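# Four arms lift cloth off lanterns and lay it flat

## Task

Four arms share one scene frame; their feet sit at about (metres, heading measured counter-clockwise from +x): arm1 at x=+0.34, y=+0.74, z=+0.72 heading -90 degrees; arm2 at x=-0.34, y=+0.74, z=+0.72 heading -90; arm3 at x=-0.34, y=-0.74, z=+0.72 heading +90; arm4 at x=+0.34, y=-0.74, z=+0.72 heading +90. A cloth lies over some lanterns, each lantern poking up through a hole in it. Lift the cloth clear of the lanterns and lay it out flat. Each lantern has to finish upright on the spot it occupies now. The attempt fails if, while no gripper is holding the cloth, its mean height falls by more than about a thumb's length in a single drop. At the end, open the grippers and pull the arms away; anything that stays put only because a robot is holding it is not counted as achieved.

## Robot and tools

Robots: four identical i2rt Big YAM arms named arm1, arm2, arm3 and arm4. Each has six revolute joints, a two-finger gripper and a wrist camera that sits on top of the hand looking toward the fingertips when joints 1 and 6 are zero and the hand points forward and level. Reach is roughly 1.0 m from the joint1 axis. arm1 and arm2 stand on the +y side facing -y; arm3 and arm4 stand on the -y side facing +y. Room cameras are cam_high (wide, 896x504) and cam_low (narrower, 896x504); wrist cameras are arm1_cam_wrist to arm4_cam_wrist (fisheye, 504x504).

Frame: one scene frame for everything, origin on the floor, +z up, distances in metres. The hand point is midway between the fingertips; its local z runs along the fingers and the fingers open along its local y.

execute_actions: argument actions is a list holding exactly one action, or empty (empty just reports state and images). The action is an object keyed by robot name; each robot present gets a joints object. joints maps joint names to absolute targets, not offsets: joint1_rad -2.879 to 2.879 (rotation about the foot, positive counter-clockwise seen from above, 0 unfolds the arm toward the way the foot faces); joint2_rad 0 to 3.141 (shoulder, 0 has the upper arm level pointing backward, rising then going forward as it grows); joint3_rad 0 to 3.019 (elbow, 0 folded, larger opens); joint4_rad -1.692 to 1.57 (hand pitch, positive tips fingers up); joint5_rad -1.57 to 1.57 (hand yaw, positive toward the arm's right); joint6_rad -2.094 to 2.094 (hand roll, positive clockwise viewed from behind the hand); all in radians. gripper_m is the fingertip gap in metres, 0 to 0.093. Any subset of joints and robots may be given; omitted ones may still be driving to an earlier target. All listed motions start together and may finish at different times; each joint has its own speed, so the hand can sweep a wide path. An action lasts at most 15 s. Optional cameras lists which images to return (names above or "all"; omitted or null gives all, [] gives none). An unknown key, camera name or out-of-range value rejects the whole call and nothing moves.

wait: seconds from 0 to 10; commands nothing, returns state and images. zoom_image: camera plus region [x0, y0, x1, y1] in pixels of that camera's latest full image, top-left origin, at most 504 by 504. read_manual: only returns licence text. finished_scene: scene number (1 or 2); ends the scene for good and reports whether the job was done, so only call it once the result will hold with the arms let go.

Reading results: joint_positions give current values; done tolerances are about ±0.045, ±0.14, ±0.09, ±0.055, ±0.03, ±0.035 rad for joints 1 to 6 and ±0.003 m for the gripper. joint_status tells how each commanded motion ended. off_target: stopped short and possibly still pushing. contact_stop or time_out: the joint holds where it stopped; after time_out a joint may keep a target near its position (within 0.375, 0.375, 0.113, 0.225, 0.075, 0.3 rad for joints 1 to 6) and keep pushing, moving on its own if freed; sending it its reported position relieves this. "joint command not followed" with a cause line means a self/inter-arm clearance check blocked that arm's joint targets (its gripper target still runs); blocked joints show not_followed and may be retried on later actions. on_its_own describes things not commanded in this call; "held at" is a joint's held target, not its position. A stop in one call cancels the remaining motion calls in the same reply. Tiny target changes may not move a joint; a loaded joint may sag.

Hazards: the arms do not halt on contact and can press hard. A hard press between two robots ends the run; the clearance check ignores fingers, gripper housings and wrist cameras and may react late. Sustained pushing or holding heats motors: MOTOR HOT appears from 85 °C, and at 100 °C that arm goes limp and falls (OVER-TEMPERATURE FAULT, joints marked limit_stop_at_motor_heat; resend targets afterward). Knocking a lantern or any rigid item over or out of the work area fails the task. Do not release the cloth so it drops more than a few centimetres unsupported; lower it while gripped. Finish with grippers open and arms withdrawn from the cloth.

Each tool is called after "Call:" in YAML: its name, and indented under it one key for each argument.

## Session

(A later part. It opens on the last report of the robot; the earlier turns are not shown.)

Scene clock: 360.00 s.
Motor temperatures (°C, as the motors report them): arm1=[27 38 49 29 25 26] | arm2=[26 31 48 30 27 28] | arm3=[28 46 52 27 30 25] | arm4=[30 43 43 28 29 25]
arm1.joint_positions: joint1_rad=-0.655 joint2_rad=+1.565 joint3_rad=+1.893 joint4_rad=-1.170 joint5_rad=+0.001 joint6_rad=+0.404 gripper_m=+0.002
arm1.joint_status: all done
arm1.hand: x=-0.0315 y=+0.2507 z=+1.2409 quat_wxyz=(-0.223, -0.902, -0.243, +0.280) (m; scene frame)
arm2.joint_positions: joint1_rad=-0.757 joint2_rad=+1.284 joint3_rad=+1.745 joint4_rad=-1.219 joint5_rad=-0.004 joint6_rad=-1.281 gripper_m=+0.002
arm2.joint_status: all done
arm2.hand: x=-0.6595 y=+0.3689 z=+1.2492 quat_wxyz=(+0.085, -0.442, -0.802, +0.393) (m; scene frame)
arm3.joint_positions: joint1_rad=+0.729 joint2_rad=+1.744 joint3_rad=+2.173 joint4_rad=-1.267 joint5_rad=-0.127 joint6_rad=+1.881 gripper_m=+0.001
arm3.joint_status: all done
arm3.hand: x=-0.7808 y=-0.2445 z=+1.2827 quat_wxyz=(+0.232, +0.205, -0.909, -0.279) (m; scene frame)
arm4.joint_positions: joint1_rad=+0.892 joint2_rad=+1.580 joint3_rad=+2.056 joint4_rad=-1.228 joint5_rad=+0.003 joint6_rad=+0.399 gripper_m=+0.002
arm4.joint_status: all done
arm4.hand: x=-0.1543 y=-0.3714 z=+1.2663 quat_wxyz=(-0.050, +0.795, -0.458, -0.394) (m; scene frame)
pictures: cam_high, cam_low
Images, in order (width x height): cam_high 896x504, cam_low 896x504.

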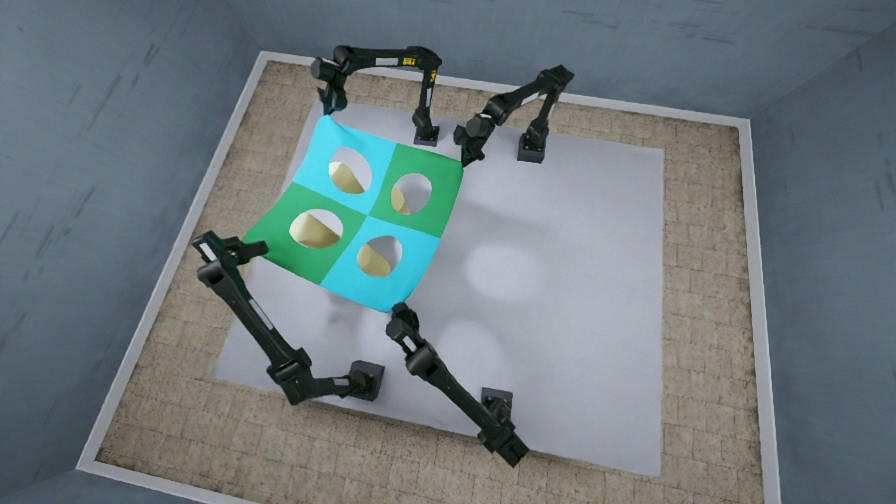

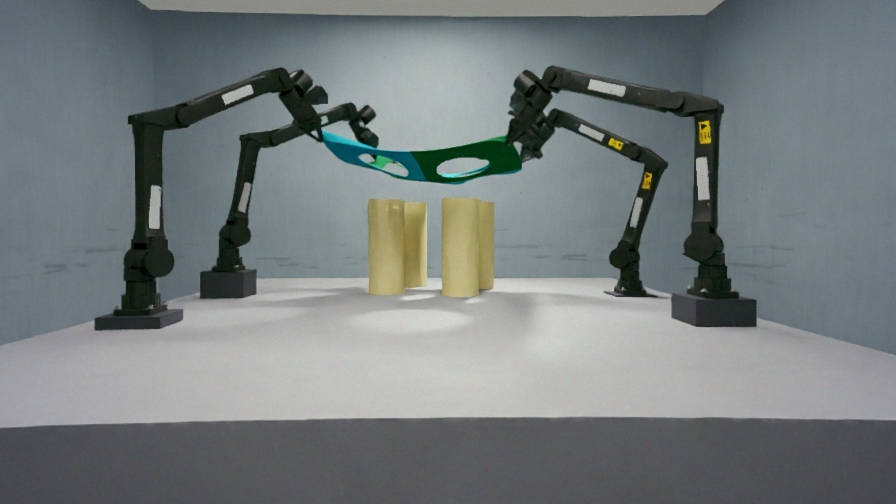

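Call:
execute_actions:
  actions:
    - {"arm1":{"joints":{"joint1_rad":-0.523,"joint2_rad":1.424,"joint4_rad":-1.375,"joint6_rad":0.45}},"arm2":{"joints":{"joint1_rad":-0.558,"joint3_rad":1.90,"joint4_rad":-1.36,"joint6_rad":-1.15}},"arm3":{"joints":{"joint1_rad":0.588,"joint2_rad":1.36,"joint3_rad":1.79,"joint4_rad":-1.335,"joint5_rad":-0.06,"joint6_rad":1.61}},"arm4":{"joints":{"joint1_rad":0.678,"joint2_rad":1.276,"joint3_rad":1.823,"joint4_rad":-1.325,"joint6_rad":0.04}}}
  cameras: ["cam_high","cam_low"]

Scene clock: 382.90 s.
Motor temperatures (°C, as the motors report them): arm1=[27 38 49 29 25 26] | arm2=[26 31 49 30 27 28] | arm3=[28 44 51 27 30 25] | arm4=[30 42 42 28 29 25]
arm1.joint_positions: joint1_rad=-0.519 joint2_rad=+1.417 joint3_rad=+1.891 joint4_rad=-1.363 joint5_rad=+0.000 joint6_rad=+0.440 gripper_m=+0.002
arm1.joint_status: all done
arm1.hand: x=+0.0811 y=+0.2823 z=+1.2908 quat_wxyz=(-0.232, -0.896, -0.290, +0.244) (m; scene frame)
arm2.joint_positions: joint1_rad=-0.546 joint2_rad=+1.284 joint3_rad=+1.857 joint4_rad=-1.349 joint5_rad=-0.004 joint6_rad=-1.166 gripper_m=+0.002
arm2.joint_status: all done
arm2.hand: x=-0.5613 y=+0.3293 z=+1.2824 quat_wxyz=(+0.020, -0.404, -0.826, +0.393) (m; scene frame)
arm3.joint_positions: joint1_rad=+0.583 joint2_rad=+1.365 joint3_rad=+1.794 joint4_rad=-1.328 joint5_rad=-0.057 joint6_rad=+1.622 gripper_m=+0.001
arm3.joint_status: all done
arm3.hand: x=-0.6124 y=-0.3075 z=+1.2943 quat_wxyz=(+0.131, +0.247, -0.912, -0.301) (m; scene frame)
arm4.joint_positions: joint1_rad=+0.664 joint2_rad=+1.286 joint3_rad=+1.823 joint4_rad=-1.314 joint5_rad=+0.001 joint6_rad=+0.055 gripper_m=+0.002
arm4.joint_status: all done
arm4.hand: x=+0.0238 y=-0.3687 z=+1.2874 quat_wxyz=(-0.155, +0.825, -0.412, -0.355) (m; scene frame)
pictures: cam_high, cam_low
Images, in order (width x height): cam_high 896x504, cam_low 896x504.

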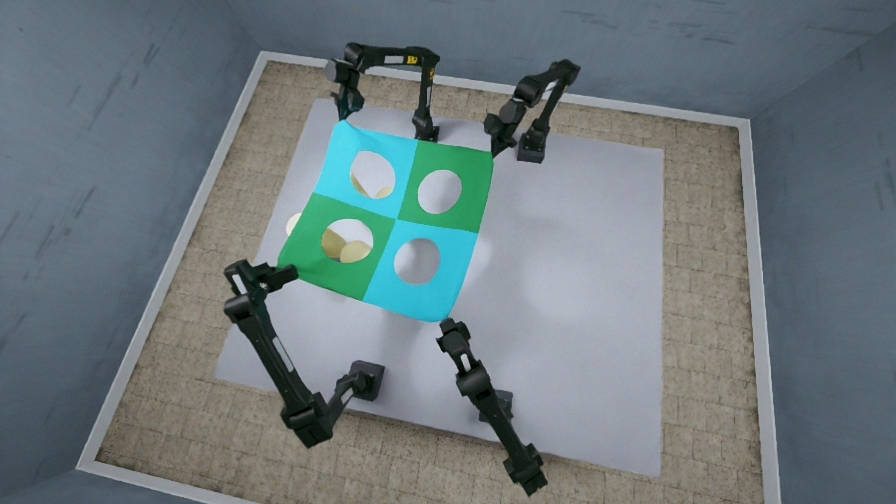

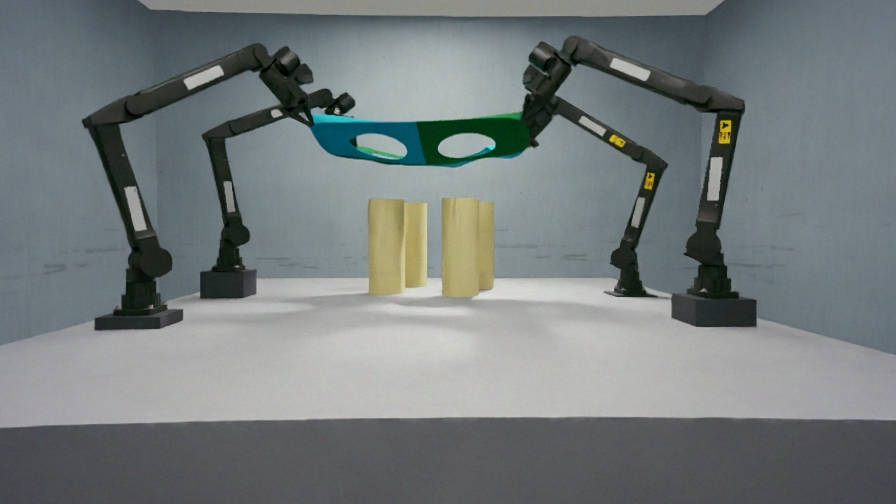

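Call:
execute_actions:
  actions:
    - {"arm1":{"joints":{"joint1_rad":-0.313,"joint2_rad":1.33,"joint4_rad":-1.575,"joint6_rad":0.53}},"arm2":{"joints":{"joint1_rad":-0.305,"joint2_rad":1.238,"joint3_rad":1.87,"joint4_rad":-1.385,"joint6_rad":-1.0}},"arm3":{"joints":{"joint1_rad":0.282,"joint2_rad":1.278,"joint4_rad":-1.522,"joint5_rad":0.0,"joint6_rad":1.2}},"arm4":{"joints":{"joint1_rad":0.267,"joint2_rad":1.236,"joint4_rad":-1.38,"joint6_rad":-0.49}}}
  cameras: ["cam_high","cam_low"]

Scene clock: 450.67 s.
Motor temperatures (°C, as the motors report them): arm1=[27 36 49 29 25 26] | arm2=[26 31 49 30 27 28] | arm3=[28 41 51 27 29 25] | arm4=[30 39 42 28 29 25]
arm1.joint_positions: joint1_rad=-0.310 joint2_rad=+1.338 joint3_rad=+1.891 joint4_rad=-1.564 joint5_rad=+0.001 joint6_rad=+0.521 gripper_m=+0.002
arm1.joint_status: all done
arm1.hand: x=+0.2022 y=+0.3065 z=+1.2989 quat_wxyz=(-0.219, -0.893, -0.354, +0.173) (m; scene frame)
arm2.joint_positions: joint1_rad=-0.297 joint2_rad=+1.247 joint3_rad=+1.857 joint4_rad=-1.374 joint5_rad=-0.004 joint6_rad=-1.016 gripper_m=+0.002
arm2.joint_status: all done
arm2.hand: x=-0.4463 y=+0.3044 z=+1.2936 quat_wxyz=(-0.057, -0.361, -0.843, +0.394) (m; scene frame)
arm3.joint_positions: joint1_rad=+0.272 joint2_rad=+1.281 joint3_rad=+1.794 joint4_rad=-1.511 joint5_rad=+0.002 joint6_rad=+1.212 gripper_m=+0.001
arm3.joint_status: all done
arm3.hand: x=-0.4417 y=-0.3034 z=+1.3045 quat_wxyz=(-0.010, +0.288, -0.917, -0.277) (m; scene frame)
arm4.joint_positions: joint1_rad=+0.266 joint2_rad=+1.256 joint3_rad=+1.823 joint4_rad=-1.366 joint5_rad=+0.001 joint6_rad=-0.476 gripper_m=+0.002
arm4.joint_status: all done
arm4.hand: x=+0.1986 y=-0.2975 z=+1.2919 quat_wxyz=(-0.289, +0.854, -0.359, -0.241) (m; scene frame)
pictures: cam_high, cam_low
Images, in order (width x height): cam_high 896x504, cam_low 896x504.

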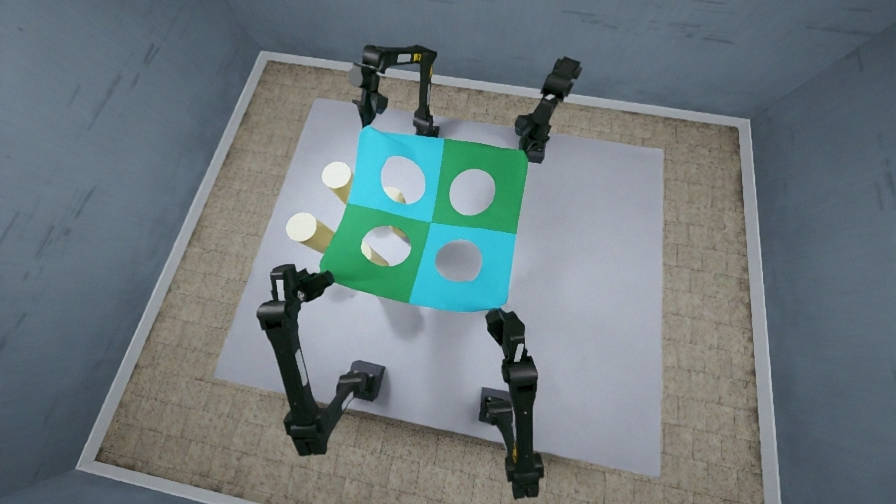

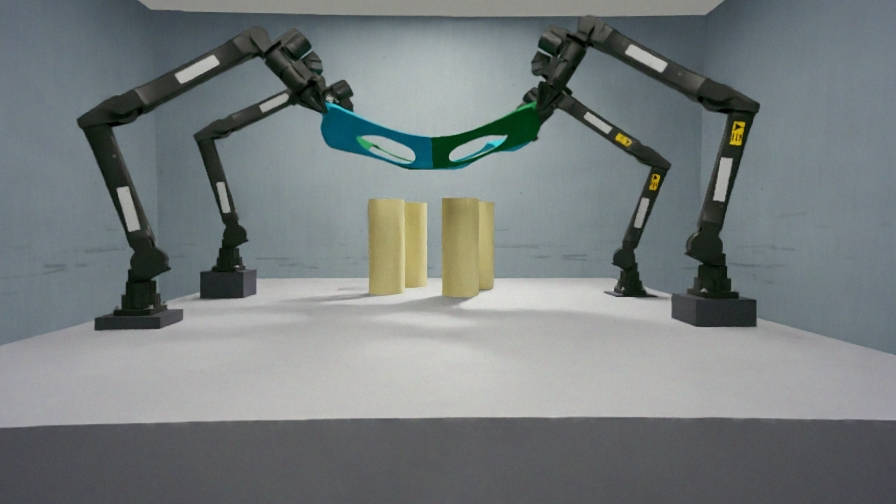

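Call:
execute_actions:
  actions:
    - {"arm1":{"joints":{"joint1_rad":0.372,"joint6_rad":1.22}},"arm2":{"joints":{"joint1_rad":0.372,"joint6_rad":-0.33}},"arm3":{"joints":{"joint1_rad":-0.405,"joint6_rad":0.51}},"arm4":{"joints":{"joint1_rad":-0.423,"joint4_rad":-1.44,"joint6_rad":-1.17}}}
  cameras: ["cam_high","cam_low"]

Scene clock: 461.40 s.
Motor temperatures (°C, as the motors report them): arm1=[27 35 48 29 25 26] | arm2=[26 31 48 30 27 28] | arm3=[28 41 51 27 29 25] | arm4=[30 39 42 28 29 25]
arm1.joint_positions: joint1_rad=+0.369 joint2_rad=+1.338 joint3_rad=+1.891 joint4_rad=-1.564 joint5_rad=+0.002 joint6_rad=+1.210 gripper_m=+0.002
arm1.joint_status: all done
arm1.hand: x=+0.5054 y=+0.3202 z=+1.2991 quat_wxyz=(-0.279, -0.894, -0.350, -0.002) (m; scene frame)
arm2.joint_positions: joint1_rad=+0.371 joint2_rad=+1.247 joint3_rad=+1.857 joint4_rad=-1.374 joint5_rad=-0.003 joint6_rad=-0.346 gripper_m=+0.002
arm2.joint_status: all done
arm2.hand: x=-0.1480 y=+0.3266 z=+1.2903 quat_wxyz=(-0.285, -0.362, -0.844, +0.274) (m; scene frame)
arm3.joint_positions: joint1_rad=-0.408 joint2_rad=+1.281 joint3_rad=+1.794 joint4_rad=-1.511 joint5_rad=+0.002 joint6_rad=+0.521 gripper_m=+0.001
arm3.joint_status: all done
arm3.hand: x=-0.1461 y=-0.3293 z=+1.3022 quat_wxyz=(-0.184, +0.294, -0.915, -0.204) (m; scene frame)
arm4.joint_positions: joint1_rad=-0.416 joint2_rad=+1.256 joint3_rad=+1.823 joint4_rad=-1.425 joint5_rad=-0.001 joint6_rad=-1.156 gripper_m=+0.002
arm4.joint_status: all done
arm4.hand: x=+0.5036 y=-0.3204 z=+1.2823 quat_wxyz=(-0.349, +0.864, -0.363, -0.006) (m; scene frame)
pictures: cam_high, cam_low
Images, in order (width x height): cam_high 896x504, cam_low 896x504.

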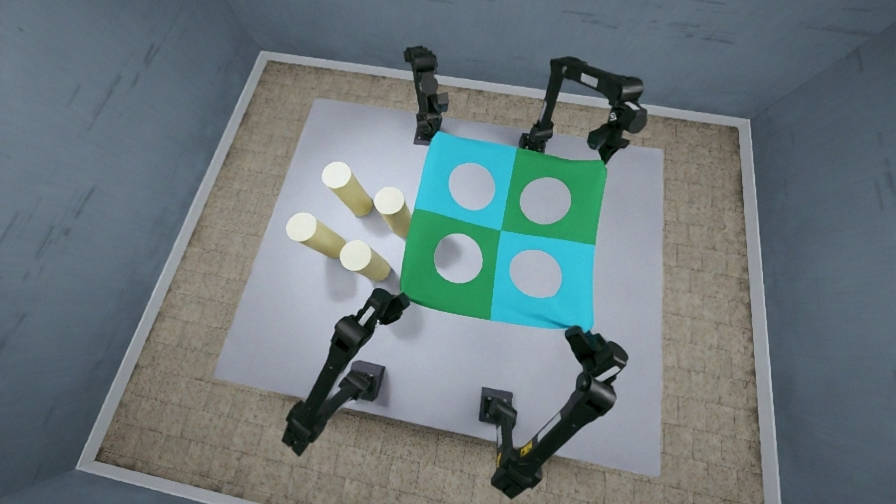

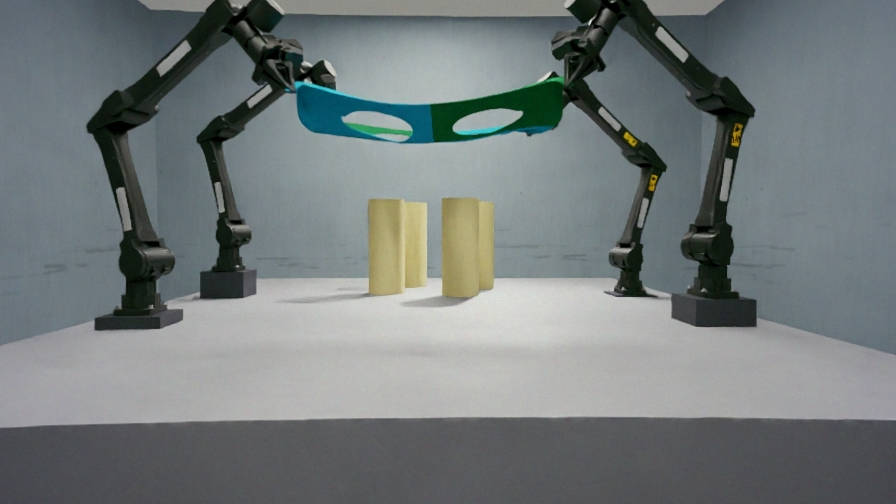

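Call:
execute_actions:
  actions:
    - {"arm1":{"joints":{"joint2_rad":1.635,"joint3_rad":1.055,"joint4_rad":-0.82}},"arm2":{"joints":{"joint2_rad":1.545,"joint3_rad":1.128,"joint4_rad":-0.985}},"arm3":{"joints":{"joint2_rad":1.656,"joint3_rad":1.012,"joint4_rad":-0.768}},"arm4":{"joints":{"joint2_rad":1.562,"joint3_rad":1.088,"joint4_rad":-0.93}}}
  cameras: ["cam_high","cam_low"]

Scene clock: 483.87 s.
Motor temperatures (°C, as the motors report them): arm1=[27 35 48 29 25 26] | arm2=[26 31 47 30 27 28] | arm3=[28 40 51 27 29 25] | arm4=[30 39 41 28 29 25]
arm1.joint_positions: joint1_rad=+0.369 joint2_rad=+1.659 joint3_rad=+1.057 joint4_rad=-0.834 joint5_rad=+0.002 joint6_rad=+1.212 gripper_m=+0.002
arm1.joint_status: all done
arm1.hand: x=+0.5113 y=+0.3040 z=+0.8342 quat_wxyz=(-0.070, -0.929, -0.363, +0.001) (m; scene frame)
arm2.joint_positions: joint1_rad=+0.371 joint2_rad=+1.554 joint3_rad=+1.135 joint4_rad=-0.995 joint5_rad=-0.003 joint6_rad=-0.345 gripper_m=+0.002
arm2.joint_status: all done
arm2.hand: x=-0.1469 y=+0.3090 z=+0.8424 quat_wxyz=(-0.055, -0.396, -0.915, +0.059) (m; scene frame)
arm3.joint_positions: joint1_rad=-0.408 joint2_rad=+1.667 joint3_rad=+1.022 joint4_rad=-0.780 joint5_rad=+0.002 joint6_rad=+0.520 gripper_m=+0.001
arm3.joint_status: all done
arm3.hand: x=-0.1413 y=-0.3150 z=+0.8366 quat_wxyz=(-0.044, +0.307, -0.950, -0.049) (m; scene frame)
arm4.joint_positions: joint1_rad=-0.416 joint2_rad=+1.572 joint3_rad=+1.092 joint4_rad=-0.946 joint5_rad=-0.001 joint6_rad=-1.158 gripper_m=+0.002
arm4.joint_status: all done
arm4.hand: x=+0.5083 y=-0.3093 z=+0.8407 quat_wxyz=(-0.072, +0.920, -0.386, -0.001) (m; scene frame)
pictures: cam_high, cam_low
Images, in order (width x height): cam_high 896x504, cam_low 896x504.

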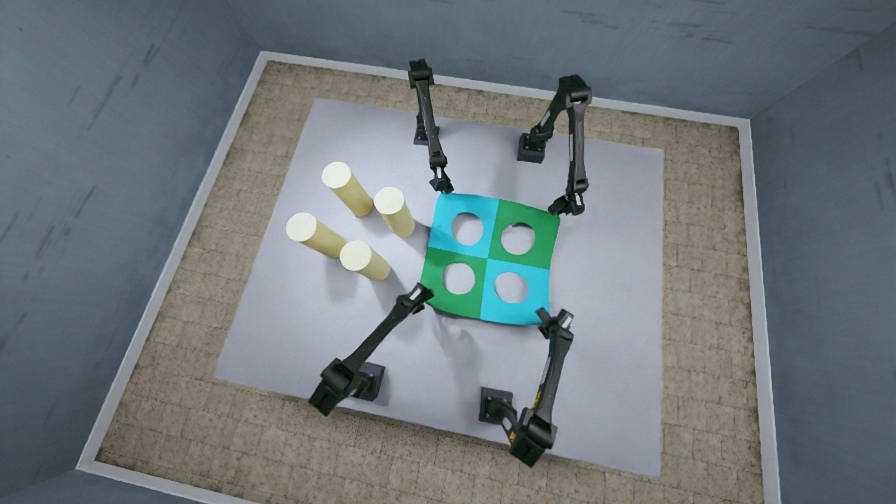

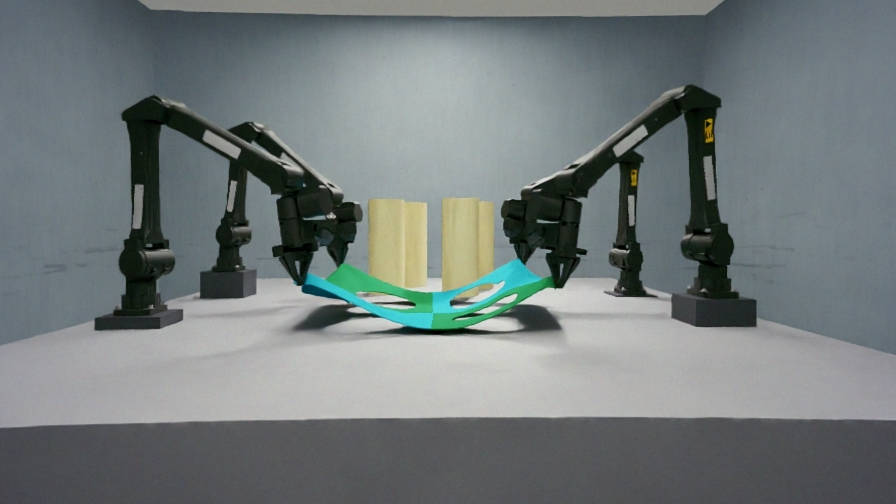

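Call:
execute_actions:
  actions:
    - {"arm1":{"joints":{"joint1_rad":0.405,"joint2_rad":1.85,"joint3_rad":1.06,"joint4_rad":-0.84}},"arm2":{"joints":{"joint2_rad":1.777,"joint3_rad":1.138,"joint4_rad":-1.055}},"arm3":{"joints":{"joint2_rad":1.87,"joint3_rad":1.025,"joint4_rad":-0.73}},"arm4":{"joints":{"joint1_rad":-0.463,"joint2_rad":1.783,"joint3_rad":1.095,"joint4_rad":-0.95}}}
  cameras: ["cam_high","cam_low"]

Scene clock: 512.97 s.
Motor temperatures (°C, as the motors report them): arm1=[27 37 46 29 25 26] | arm2=[26 32 45 30 27 28] | arm3=[28 41 49 27 29 25] | arm4=[30 40 41 28 29 25]
arm1.joint_positions: joint1_rad=+0.395 joint2_rad=+1.862 joint3_rad=+1.050 joint4_rad=-0.834 joint5_rad=+0.003 joint6_rad=+1.212 gripper_m=+0.002
arm1.joint_status: all done
arm1.hand: x=+0.5104 y=+0.3359 z=+0.7437 quat_wxyz=(+0.034, -0.926, -0.376, +0.003) (m; scene frame)
arm2.joint_positions: joint1_rad=+0.371 joint2_rad=+1.784 joint3_rad=+1.135 joint4_rad=-1.039 joint5_rad=-0.004 joint6_rad=-0.345 gripper_m=+0.002
arm2.joint_status: all done
arm2.hand: x=-0.1584 y=+0.3328 z=+0.7418 quat_wxyz=(+0.044, -0.397, -0.916, -0.035) (m; scene frame)
arm3.joint_positions: joint1_rad=-0.408 joint2_rad=+1.891 joint3_rad=+1.022 joint4_rad=-0.738 joint5_rad=+0.002 joint6_rad=+0.520 gripper_m=+0.001
arm3.joint_status: all done
arm3.hand: x=-0.1521 y=-0.3378 z=+0.7399 quat_wxyz=(+0.018, +0.307, -0.951, +0.019) (m; scene frame)
arm4.joint_positions: joint1_rad=-0.454 joint2_rad=+1.802 joint3_rad=+1.092 joint4_rad=-0.946 joint5_rad=-0.001 joint6_rad=-1.158 gripper_m=+0.002
arm4.joint_status: all done
arm4.hand: x=+0.5163 y=-0.3354 z=+0.7413 quat_wxyz=(+0.042, +0.914, -0.404, +0.000) (m; scene frame)
pictures: cam_high, cam_low
Images, in order (width x height): cam_high 896x504, cam_low 896x504.

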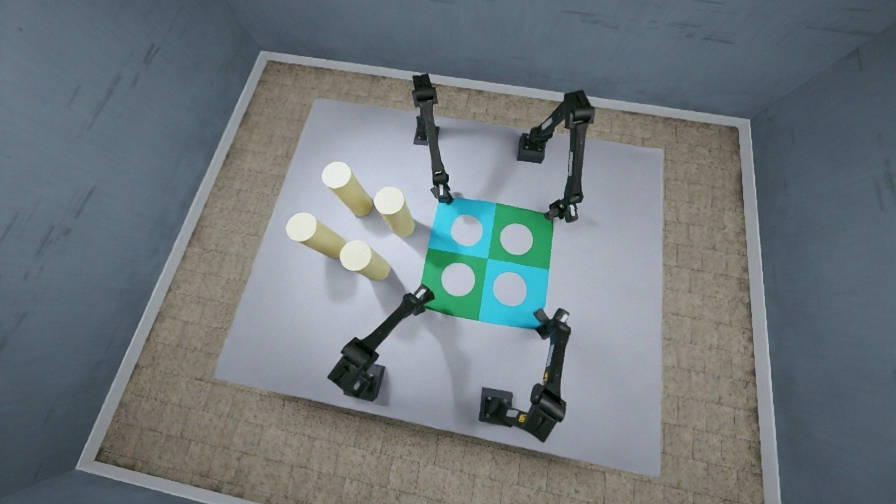

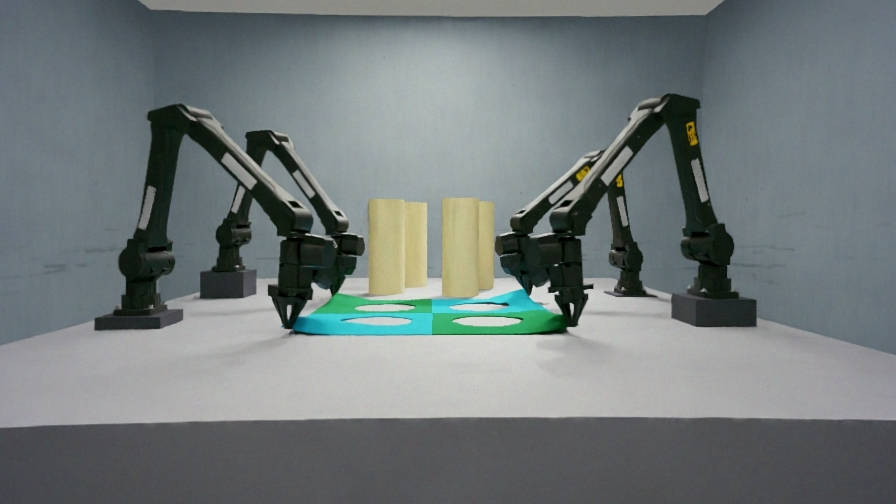

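Call:
execute_actions:
  actions:
    - {"arm1":{"joints":{"gripper_m":0.07}},"arm2":{"joints":{"gripper_m":0.07}},"arm3":{"joints":{"gripper_m":0.07}},"arm4":{"joints":{"gripper_m":0.07}}}
  cameras: ["cam_low"]

Call:
execute_actions:
  actions:
    - {"arm1":{"joints":{"joint2_rad":0.9,"joint4_rad":-1.45}},"arm2":{"joints":{"joint2_rad":0.9,"joint4_rad":-1.5}},"arm3":{"joints":{"joint2_rad":0.9,"joint4_rad":-1.4}},"arm4":{"joints":{"joint2_rad":0.9,"joint4_rad":-1.5}}}

Scene clock: 520.47 s.
Motor temperatures (°C, as the motors report them): arm1=[27 37 45 29 25 26] | arm2=[26 32 44 29 27 28] | arm3=[28 42 49 27 29 25] | arm4=[30 40 41 28 29 25]
arm1.joint_positions: joint1_rad=+0.397 joint2_rad=+1.862 joint3_rad=+1.050 joint4_rad=-0.834 joint5_rad=+0.002 joint6_rad=+1.212 gripper_m=+0.070
arm1.joint_status: all done
arm1.hand: x=+0.5113 y=+0.3363 z=+0.7437 quat_wxyz=(+0.034, -0.926, -0.376, +0.003) (m; scene frame)
arm2.joint_positions: joint1_rad=+0.371 joint2_rad=+1.784 joint3_rad=+1.135 joint4_rad=-1.044 joint5_rad=-0.002 joint6_rad=-0.345 gripper_m=+0.070
arm2.joint_status: all done
arm2.hand: x=-0.1592 y=+0.3337 z=+0.7419 quat_wxyz=(+0.046, -0.397, -0.916, -0.036) (m; scene frame)
arm3.joint_positions: joint1_rad=-0.408 joint2_rad=+1.891 joint3_rad=+1.022 joint4_rad=-0.738 joint5_rad=+0.002 joint6_rad=+0.520 gripper_m=+0.070
arm3.joint_status: all done
arm3.hand: x=-0.1521 y=-0.3378 z=+0.7399 quat_wxyz=(+0.018, +0.307, -0.951, +0.019) (m; scene frame)
arm4.joint_positions: joint1_rad=-0.454 joint2_rad=+1.802 joint3_rad=+1.092 joint4_rad=-0.946 joint5_rad=-0.001 joint6_rad=-1.158 gripper_m=+0.070
arm4.joint_status: all done
arm4.hand: x=+0.5163 y=-0.3354 z=+0.7413 quat_wxyz=(+0.042, +0.914, -0.404, +0.000) (m; scene frame)
pictures: cam_low
Images, in order (width x height): cam_low 896x504.

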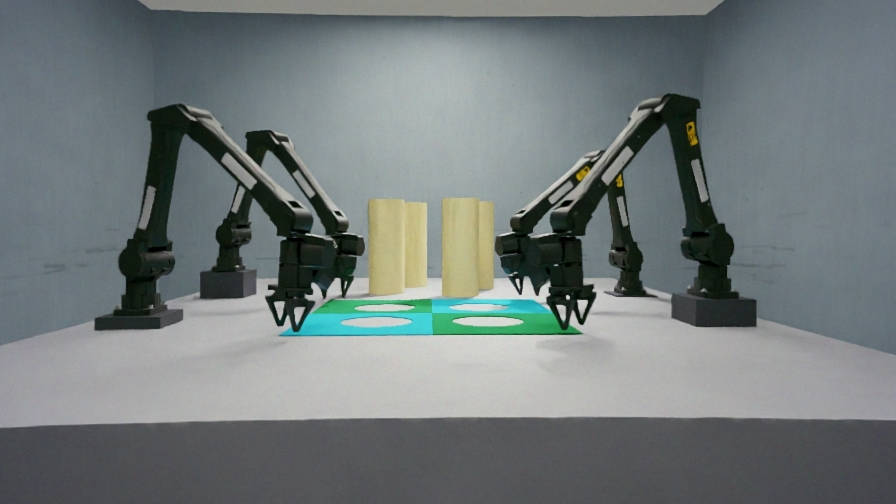

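Scene clock: 522.00 s.
Motor temperatures (°C, as the motors report them): arm1=[27 37 45 29 25 26] | arm2=[26 32 44 29 27 28] | arm3=[28 42 49 27 29 25] | arm4=[30 40 41 28 29 25]
arm1.joint_positions: joint1_rad=+0.397 joint2_rad=+0.898 joint3_rad=+1.050 joint4_rad=-1.441 joint5_rad=+0.002 joint6_rad=+1.212 gripper_m=+0.070
arm1.joint_status: all done
arm1.hand: x=+0.4485 y=+0.4806 z=+1.0821 quat_wxyz=(-0.144, -0.917, -0.373, -0.002) (m; scene frame)
arm2.joint_positions: joint1_rad=+0.371 joint2_rad=+0.894 joint3_rad=+1.135 joint4_rad=-1.490 joint5_rad=-0.002 joint6_rad=-0.345 gripper_m=+0.070
arm2.joint_status: all done
arm2.hand: x=-0.2181 y=+0.4804 z=+1.0557 quat_wxyz=(-0.114, -0.391, -0.906, +0.115) (m; scene frame)
arm3.joint_positions: joint1_rad=-0.408 joint2_rad=+0.896 joint3_rad=+1.022 joint4_rad=-1.390 joint5_rad=+0.002 joint6_rad=+0.520 gripper_m=+0.070
arm3.joint_status: all done
arm3.hand: x=-0.2114 y=-0.4716 z=+1.0933 quat_wxyz=(-0.097, +0.304, -0.942, -0.108) (m; scene frame)
arm4.joint_positions: joint1_rad=-0.454 joint2_rad=+0.893 joint3_rad=+1.092 joint4_rad=-1.489 joint5_rad=-0.001 joint6_rad=-1.158 gripper_m=+0.070
arm4.joint_status: all done
arm4.hand: x=+0.4494 y=-0.4846 z=+1.0587 quat_wxyz=(-0.140, +0.905, -0.401, +0.000) (m; scene frame)
pictures: arm1_cam_wrist, arm2_cam_wrist, arm3_cam_wrist, arm4_cam_wrist, cam_high, cam_low
Images, in order (width x height): arm1_cam_wrist 504x504, arm2_cam_wrist 504x504, arm3_cam_wrist 504x504, arm4_cam_wrist 504x504, cam_high 896x504, cam_low 896x504.

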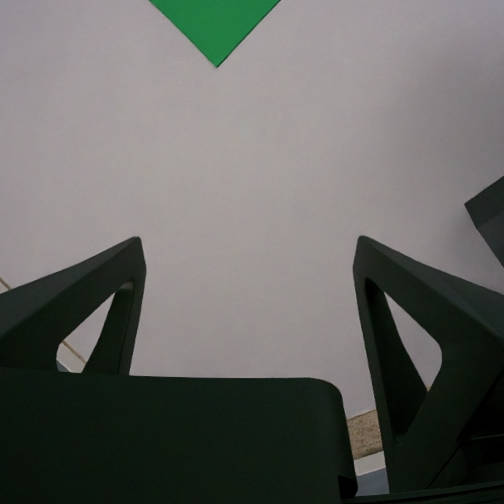

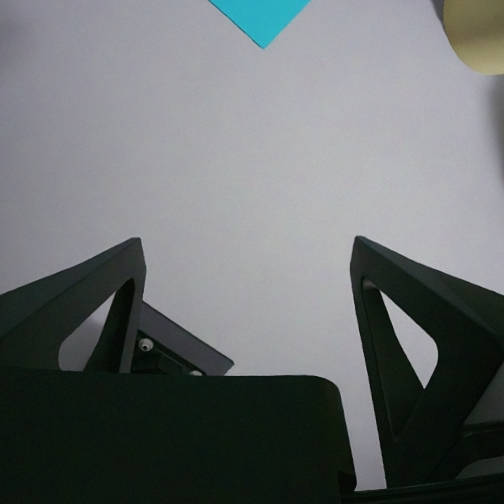

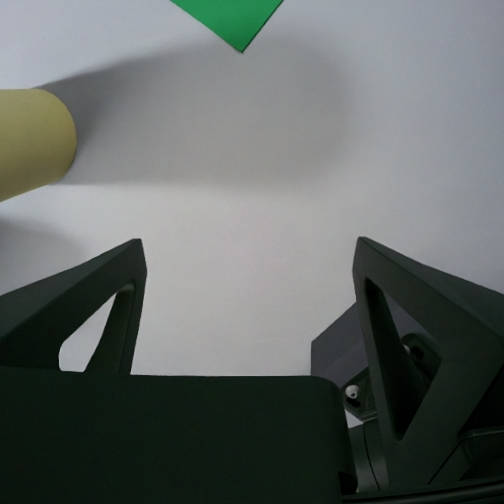

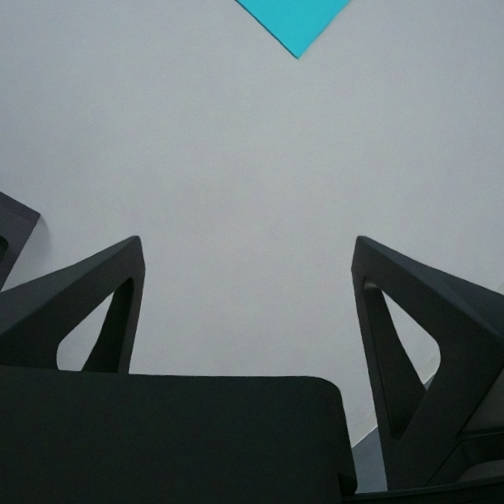

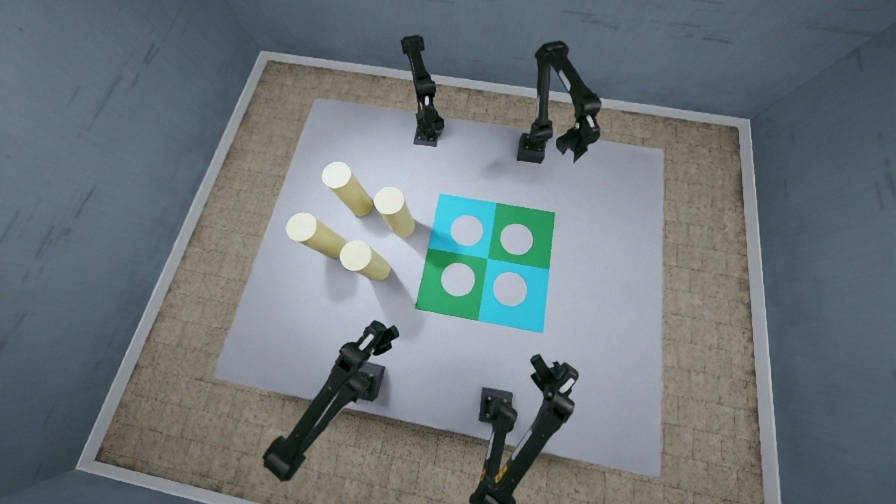

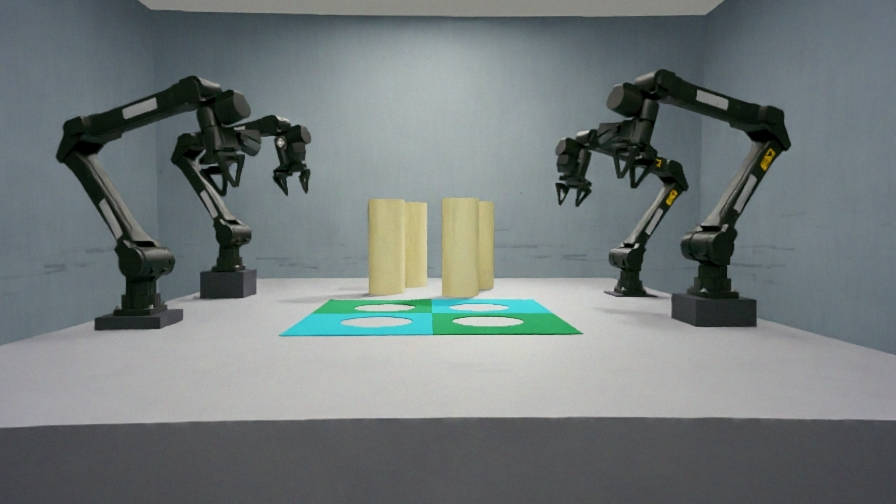

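Call:
finished_scene:
  scene: 2

The scene is finished: the task was done.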